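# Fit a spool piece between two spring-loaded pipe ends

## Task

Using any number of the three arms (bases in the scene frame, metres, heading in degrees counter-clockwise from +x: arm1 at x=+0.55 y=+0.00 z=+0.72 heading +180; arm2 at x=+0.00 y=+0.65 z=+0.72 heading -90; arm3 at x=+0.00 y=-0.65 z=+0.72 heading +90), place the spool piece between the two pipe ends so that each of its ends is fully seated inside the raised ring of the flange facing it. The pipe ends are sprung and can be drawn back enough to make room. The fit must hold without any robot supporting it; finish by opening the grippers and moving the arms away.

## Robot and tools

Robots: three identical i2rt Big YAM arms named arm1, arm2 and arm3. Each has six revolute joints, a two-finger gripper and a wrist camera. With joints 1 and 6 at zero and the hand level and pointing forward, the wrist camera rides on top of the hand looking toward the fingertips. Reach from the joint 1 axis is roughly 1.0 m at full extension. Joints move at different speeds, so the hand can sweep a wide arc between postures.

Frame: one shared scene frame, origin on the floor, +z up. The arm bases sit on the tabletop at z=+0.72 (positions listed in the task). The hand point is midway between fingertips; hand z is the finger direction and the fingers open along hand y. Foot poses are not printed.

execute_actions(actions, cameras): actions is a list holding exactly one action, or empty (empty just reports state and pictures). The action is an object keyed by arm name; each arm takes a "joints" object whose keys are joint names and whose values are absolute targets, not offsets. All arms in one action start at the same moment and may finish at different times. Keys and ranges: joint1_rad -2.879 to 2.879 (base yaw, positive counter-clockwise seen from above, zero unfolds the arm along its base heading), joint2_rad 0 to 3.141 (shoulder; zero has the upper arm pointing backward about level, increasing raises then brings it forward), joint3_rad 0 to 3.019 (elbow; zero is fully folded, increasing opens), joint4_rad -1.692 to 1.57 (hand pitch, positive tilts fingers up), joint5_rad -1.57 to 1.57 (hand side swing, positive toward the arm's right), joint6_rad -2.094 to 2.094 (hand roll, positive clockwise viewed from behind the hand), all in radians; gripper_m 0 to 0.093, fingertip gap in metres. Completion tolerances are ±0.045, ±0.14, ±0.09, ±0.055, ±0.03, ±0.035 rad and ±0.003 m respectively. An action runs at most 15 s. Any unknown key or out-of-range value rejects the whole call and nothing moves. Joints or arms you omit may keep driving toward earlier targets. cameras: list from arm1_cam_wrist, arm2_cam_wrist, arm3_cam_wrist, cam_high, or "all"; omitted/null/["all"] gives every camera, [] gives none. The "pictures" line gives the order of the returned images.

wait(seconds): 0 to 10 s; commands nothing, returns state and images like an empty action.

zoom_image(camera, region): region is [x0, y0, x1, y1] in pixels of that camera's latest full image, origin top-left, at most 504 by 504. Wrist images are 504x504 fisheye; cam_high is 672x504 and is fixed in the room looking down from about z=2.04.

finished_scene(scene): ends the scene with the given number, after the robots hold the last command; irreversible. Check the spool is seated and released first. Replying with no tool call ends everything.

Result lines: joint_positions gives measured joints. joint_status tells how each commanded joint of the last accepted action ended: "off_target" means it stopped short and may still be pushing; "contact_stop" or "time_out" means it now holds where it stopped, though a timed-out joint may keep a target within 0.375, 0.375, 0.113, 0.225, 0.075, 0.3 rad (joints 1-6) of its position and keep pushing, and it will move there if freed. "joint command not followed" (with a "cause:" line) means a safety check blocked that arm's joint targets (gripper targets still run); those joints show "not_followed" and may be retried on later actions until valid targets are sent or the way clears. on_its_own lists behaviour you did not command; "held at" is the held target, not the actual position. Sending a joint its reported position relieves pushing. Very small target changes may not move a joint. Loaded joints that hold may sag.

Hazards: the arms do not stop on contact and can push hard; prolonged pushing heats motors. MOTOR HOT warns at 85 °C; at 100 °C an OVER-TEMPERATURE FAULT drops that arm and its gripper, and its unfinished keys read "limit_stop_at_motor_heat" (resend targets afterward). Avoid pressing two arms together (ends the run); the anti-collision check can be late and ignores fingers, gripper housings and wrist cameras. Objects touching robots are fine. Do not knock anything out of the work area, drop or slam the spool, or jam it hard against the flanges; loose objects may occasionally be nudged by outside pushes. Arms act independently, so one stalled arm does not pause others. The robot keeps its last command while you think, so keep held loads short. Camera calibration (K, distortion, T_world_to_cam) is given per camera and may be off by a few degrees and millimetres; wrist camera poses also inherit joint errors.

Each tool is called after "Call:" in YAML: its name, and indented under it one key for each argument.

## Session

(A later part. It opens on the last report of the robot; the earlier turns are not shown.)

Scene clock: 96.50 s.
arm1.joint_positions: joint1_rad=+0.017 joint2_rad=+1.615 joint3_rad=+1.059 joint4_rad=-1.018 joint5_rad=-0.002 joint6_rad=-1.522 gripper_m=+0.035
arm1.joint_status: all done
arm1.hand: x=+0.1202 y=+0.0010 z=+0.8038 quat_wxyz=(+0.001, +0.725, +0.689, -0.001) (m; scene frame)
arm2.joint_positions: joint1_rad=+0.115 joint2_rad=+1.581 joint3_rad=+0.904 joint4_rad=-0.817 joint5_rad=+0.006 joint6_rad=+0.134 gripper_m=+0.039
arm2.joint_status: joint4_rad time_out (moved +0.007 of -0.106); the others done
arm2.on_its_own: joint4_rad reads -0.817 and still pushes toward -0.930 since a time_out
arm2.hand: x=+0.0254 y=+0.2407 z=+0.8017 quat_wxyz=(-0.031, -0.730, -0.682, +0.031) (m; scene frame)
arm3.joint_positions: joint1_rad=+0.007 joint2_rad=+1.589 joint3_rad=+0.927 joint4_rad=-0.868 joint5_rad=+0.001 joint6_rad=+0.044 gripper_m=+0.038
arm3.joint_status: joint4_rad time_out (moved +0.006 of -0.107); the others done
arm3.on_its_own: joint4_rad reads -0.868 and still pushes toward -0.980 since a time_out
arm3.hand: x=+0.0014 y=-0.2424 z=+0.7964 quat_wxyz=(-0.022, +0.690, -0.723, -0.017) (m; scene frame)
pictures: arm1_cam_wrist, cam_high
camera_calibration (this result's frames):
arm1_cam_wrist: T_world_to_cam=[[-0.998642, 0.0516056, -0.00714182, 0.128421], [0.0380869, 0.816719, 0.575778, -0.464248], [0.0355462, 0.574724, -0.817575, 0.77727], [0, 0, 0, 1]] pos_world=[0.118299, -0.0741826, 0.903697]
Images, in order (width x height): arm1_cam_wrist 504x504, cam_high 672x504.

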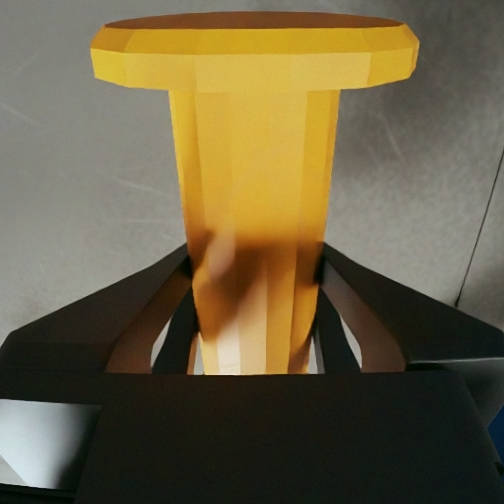

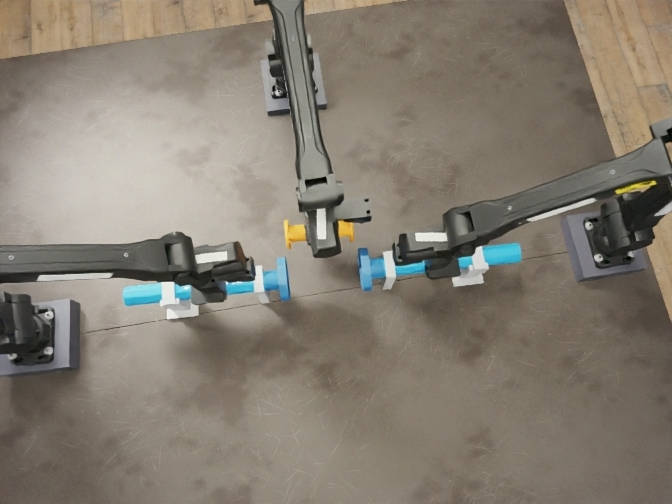

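Call:
execute_actions:
  actions:
    - {"arm1":{"joints":{"joint1_rad":0.003,"joint2_rad":1.71,"joint3_rad":1.26,"joint4_rad":-1.09,"joint6_rad":-1.545}}}
  cameras: ["arm1_cam_wrist","cam_high"]

Call:
zoom_image:
  camera: "cam_high"
  region: [220,170,440,330]

Scene clock: 106.00 s.
arm1.joint_positions: joint1_rad=+0.010 joint2_rad=+1.733 joint3_rad=+1.211 joint4_rad=-1.078 joint5_rad=-0.002 joint6_rad=-1.532 gripper_m=+0.035
arm1.joint_status: all done
arm1.hand: x=+0.0762 y=+0.0045 z=+0.8027 quat_wxyz=(+0.010, +0.724, +0.690, +0.009) (m; scene frame)
arm2.joint_positions: joint1_rad=+0.115 joint2_rad=+1.581 joint3_rad=+0.904 joint4_rad=-0.817 joint5_rad=+0.006 joint6_rad=+0.134 gripper_m=+0.039
arm2.joint_status: not commanded
arm2.on_its_own: joint4_rad reads -0.817 and still pushes toward -0.930 since a time_out
arm2.hand: x=+0.0254 y=+0.2407 z=+0.8017 quat_wxyz=(-0.031, -0.730, -0.682, +0.031) (m; scene frame)
arm3.joint_positions: joint1_rad=+0.007 joint2_rad=+1.589 joint3_rad=+0.927 joint4_rad=-0.868 joint5_rad=+0.001 joint6_rad=+0.044 gripper_m=+0.038
arm3.joint_status: not commanded
arm3.on_its_own: joint4_rad reads -0.868 and still pushes toward -0.980 since a time_out
arm3.hand: x=+0.0014 y=-0.2424 z=+0.7964 quat_wxyz=(-0.022, +0.690, -0.723, -0.017) (m; scene frame)
pictures: arm1_cam_wrist, cam_high
camera_calibration (this result's frames):
arm1_cam_wrist: T_world_to_cam=[[-0.998256, 0.0489169, -0.0330344, 0.105026], [0.0209625, 0.81697, 0.576299, -0.463906], [0.0551789, 0.574602, -0.816571, 0.77358], [0, 0, 0, 1]] pos_world=[0.0718821, -0.0706403, 0.902501]
Images, in order (width x height): arm1_cam_wrist 504x504, cam_high 672x504.

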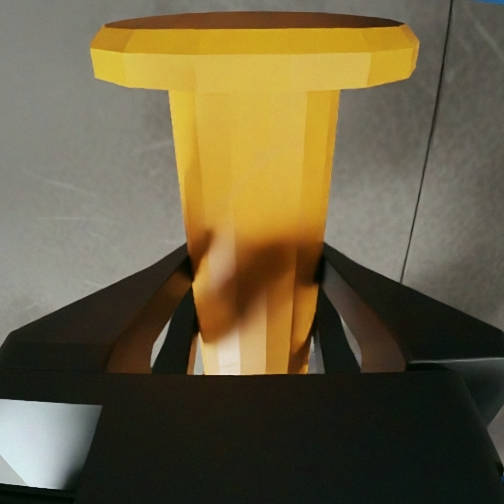

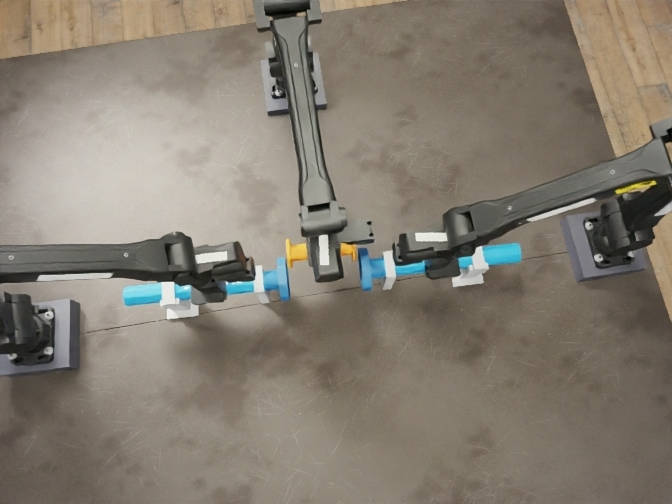

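Region (220, 170, 440, 330) of cam_high's 672x504 image, scaled by 2.291, with more detail than that image has; it fills the top 367 rows of this view, and the rest is white.

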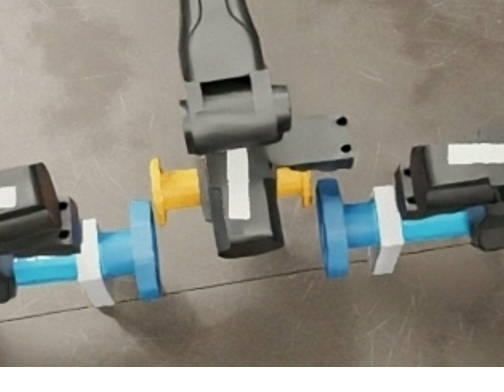

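Call:
execute_actions:
  actions:
    - {"arm1":{"joints":{"joint2_rad":1.81,"joint3_rad":1.445,"joint4_rad":-1.135}}}
  cameras: ["arm1_cam_wrist","cam_high"]

Call:
zoom_image:
  camera: "cam_high"
  region: [220,170,440,330]

Scene clock: 110.27 s.
arm1.joint_positions: joint1_rad=+0.010 joint2_rad=+1.832 joint3_rad=+1.394 joint4_rad=-1.125 joint5_rad=-0.002 joint6_rad=-1.533 gripper_m=+0.035
arm1.joint_status: all done
arm1.hand: x=+0.0172 y=+0.0050 z=+0.8167 quat_wxyz=(-0.003, +0.724, +0.690, -0.005) (m; scene frame)
arm2.joint_positions: joint1_rad=+0.115 joint2_rad=+1.581 joint3_rad=+0.904 joint4_rad=-0.817 joint5_rad=+0.006 joint6_rad=+0.134 gripper_m=+0.039
arm2.joint_status: not commanded
arm2.on_its_own: joint4_rad reads -0.817 and still pushes toward -0.930 since a time_out
arm2.hand: x=+0.0254 y=+0.2407 z=+0.8017 quat_wxyz=(-0.031, -0.730, -0.682, +0.031) (m; scene frame)
arm3.joint_positions: joint1_rad=+0.007 joint2_rad=+1.589 joint3_rad=+0.927 joint4_rad=-0.868 joint5_rad=+0.001 joint6_rad=+0.044 gripper_m=+0.038
arm3.joint_status: not commanded
arm3.on_its_own: joint4_rad reads -0.868 and still pushes toward -0.980 since a time_out
arm3.hand: x=+0.0014 y=-0.2424 z=+0.7964 quat_wxyz=(-0.022, +0.690, -0.723, -0.017) (m; scene frame)
pictures: arm1_cam_wrist, cam_high
camera_calibration (this result's frames):
arm1_cam_wrist: T_world_to_cam=[[-0.998831, 0.0481839, 0.00393584, 0.0163697], [0.0416701, 0.8168, 0.575413, -0.470845], [0.0245109, 0.574905, -0.817853, 0.789558], [0, 0, 0, 1]] pos_world=[0.016618, -0.070123, 0.916608]
Images, in order (width x height): arm1_cam_wrist 504x504, cam_high 672x504.

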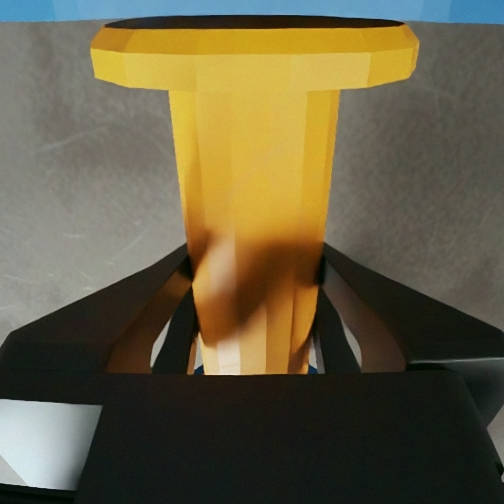

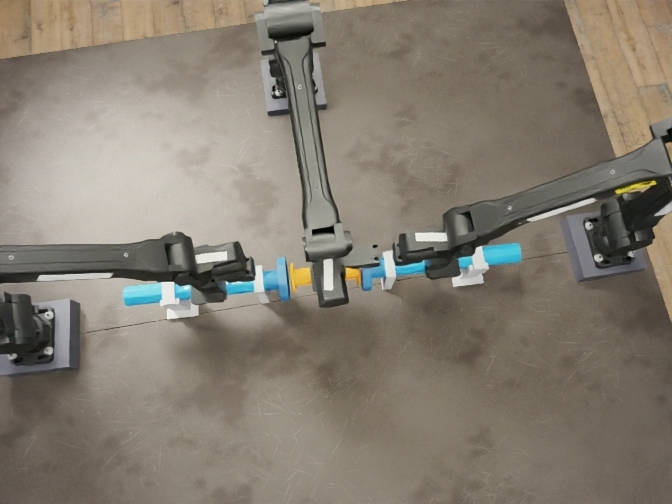

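Region (220, 170, 440, 330) of cam_high's 672x504 image, scaled by 2.291, with more detail than that image has; it fills the top 367 rows of this view, and the rest is white.

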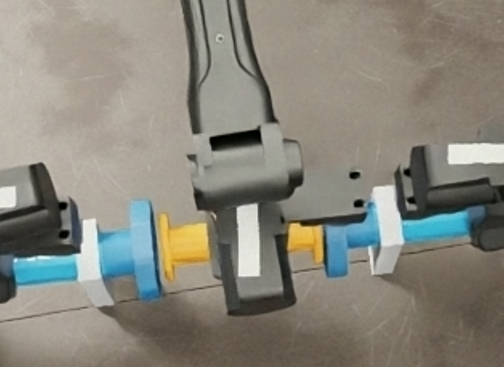

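Looks centred. Let the pipes return gently.

Call:
execute_actions:
  actions:
    - {"arm2":{"joints":{"joint1_rad":0.11,"joint2_rad":1.64,"joint3_rad":0.98,"joint4_rad":-0.88}},"arm3":{"joints":{"joint2_rad":1.645,"joint3_rad":1.0,"joint4_rad":-0.92}}}
  cameras: ["arm1_cam_wrist","cam_high"]

Call:
zoom_image:
  camera: "cam_high"
  region: [220,170,440,330]

Scene clock: 119.47 s.
arm1.joint_positions: joint1_rad=+0.006 joint2_rad=+1.835 joint3_rad=+1.394 joint4_rad=-1.125 joint5_rad=+0.000 joint6_rad=-1.533 gripper_m=+0.035
arm1.joint_status: not commanded
arm1.hand: x=+0.0174 y=+0.0074 z=+0.8153 quat_wxyz=(-0.002, +0.725, +0.689, -0.003) (m; scene frame)
arm2.joint_positions: joint1_rad=+0.113 joint2_rad=+1.624 joint3_rad=+0.956 joint4_rad=-0.843 joint5_rad=+0.006 joint6_rad=+0.134 gripper_m=+0.039
arm2.joint_status: all done
arm2.hand: x=+0.0252 y=+0.2264 z=+0.8007 quat_wxyz=(-0.025, -0.731, -0.681, +0.026) (m; scene frame)
arm3.joint_positions: joint1_rad=+0.007 joint2_rad=+1.632 joint3_rad=+0.977 joint4_rad=-0.888 joint5_rad=+0.001 joint6_rad=+0.042 gripper_m=+0.038
arm3.joint_status: all done
arm3.hand: x=+0.0014 y=-0.2279 z=+0.7950 quat_wxyz=(-0.017, +0.691, -0.722, -0.013) (m; scene frame)
pictures: arm1_cam_wrist, cam_high
camera_calibration (this result's frames):
arm1_cam_wrist: T_world_to_cam=[[-0.998646, 0.0520045, 0.00133901, 0.0185319], [0.0432441, 0.815562, 0.577052, -0.473346], [0.0289172, 0.576329, -0.816706, 0.786057], [0, 0, 0, 1]] pos_world=[0.0162456, -0.0679481, 0.915098]
Images, in order (width x height): arm1_cam_wrist 504x504, cam_high 672x504.

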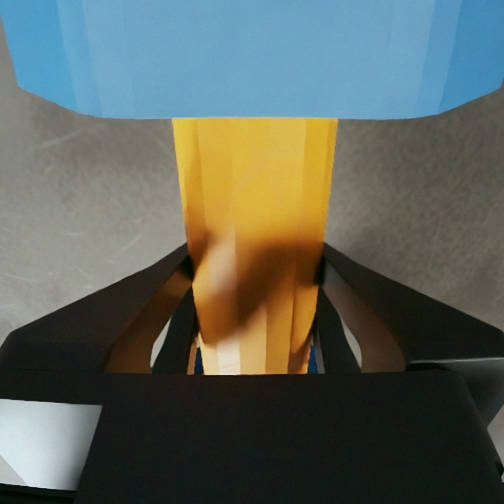

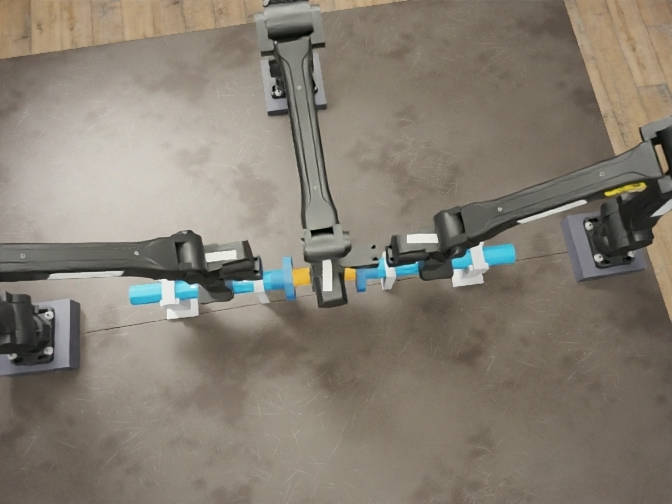

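Region (220, 170, 440, 330) of cam_high's 672x504 image, scaled by 2.291, with more detail than that image has; it fills the top 367 rows of this view, and the rest is white.

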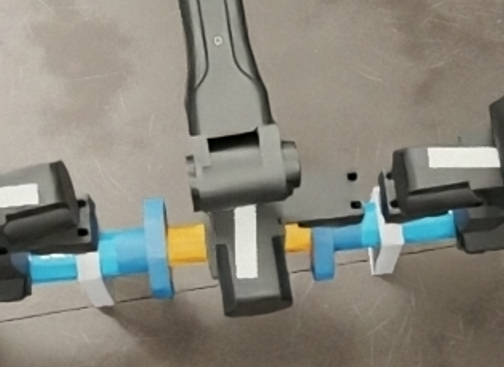

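Call:
execute_actions:
  actions:
    - {"arm1":{"joints":{"gripper_m":0.093}},"arm2":{"joints":{"gripper_m":0.093}},"arm3":{"joints":{"gripper_m":0.093}}}
  cameras: []

Call:
execute_actions:
  actions:
    - {"arm1":{"joints":{"joint2_rad":1.5}},"arm2":{"joints":{"joint2_rad":1.2}},"arm3":{"joints":{"joint2_rad":1.2}}}
  cameras: ["cam_high"]

Call:
finished_scene:
  scene: 1

Scene clock: 126.43 s.
arm1.joint_positions: joint1_rad=+0.006 joint2_rad=+1.828 joint3_rad=+1.398 joint4_rad=-1.125 joint5_rad=+0.000 joint6_rad=-1.533 gripper_m=+0.093
arm1.joint_status: all done
arm1.hand: x=+0.0151 y=+0.0074 z=+0.8205 quat_wxyz=(-0.006, +0.725, +0.689, -0.007) (m; scene frame)
arm2.joint_positions: joint1_rad=+0.113 joint2_rad=+1.625 joint3_rad=+0.957 joint4_rad=-0.871 joint5_rad=+0.004 joint6_rad=+0.140 gripper_m=+0.093
arm2.joint_status: all done
arm2.hand: x=+0.0252 y=+0.2333 z=+0.8003 quat_wxyz=(-0.014, -0.734, -0.679, +0.016) (m; scene frame)
arm3.joint_positions: joint1_rad=+0.007 joint2_rad=+1.632 joint3_rad=+0.977 joint4_rad=-0.913 joint5_rad=+0.001 joint6_rad=+0.042 gripper_m=+0.093
arm3.joint_status: all done
arm3.hand: x=+0.0014 y=-0.2340 z=+0.7947 quat_wxyz=(-0.009, +0.691, -0.723, -0.004) (m; scene frame)
pictures: none
No camera images: the call's "cameras" was empty. Leave "cameras" out to get every camera's image.

Scene clock: 127.80 s.
arm1.joint_positions: joint1_rad=+0.006 joint2_rad=+1.504 joint3_rad=+1.421 joint4_rad=-1.125 joint5_rad=+0.000 joint6_rad=-1.533 gripper_m=+0.093
arm1.joint_status: all done
arm1.hand: x=+0.0185 y=+0.0075 z=+0.9971 quat_wxyz=(-0.126, +0.713, +0.677, -0.130) (m; scene frame)
arm2.joint_positions: joint1_rad=+0.113 joint2_rad=+1.184 joint3_rad=+0.957 joint4_rad=-0.873 joint5_rad=+0.004 joint6_rad=+0.140 gripper_m=+0.093
arm2.joint_status: all done
arm2.hand: x=+0.0260 y=+0.2274 z=+0.9793 quat_wxyz=(-0.183, -0.713, -0.660, +0.153) (m; scene frame)
arm3.joint_positions: joint1_rad=+0.007 joint2_rad=+1.186 joint3_rad=+0.977 joint4_rad=-0.914 joint5_rad=+0.001 joint6_rad=+0.042 gripper_m=+0.093
arm3.joint_status: all done
arm3.hand: x=+0.0002 y=-0.2301 z=+0.9749 quat_wxyz=(-0.161, +0.673, -0.703, -0.162) (m; scene frame)
pictures: cam_high
Images, in order (width x height): cam_high 672x504.

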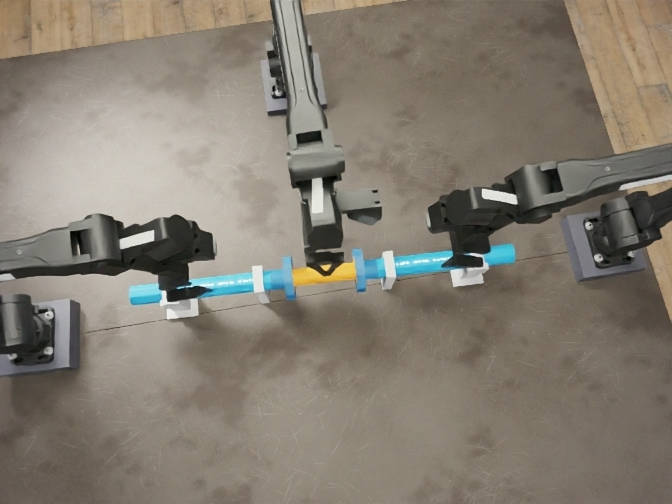

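The scene is finished: the task was done.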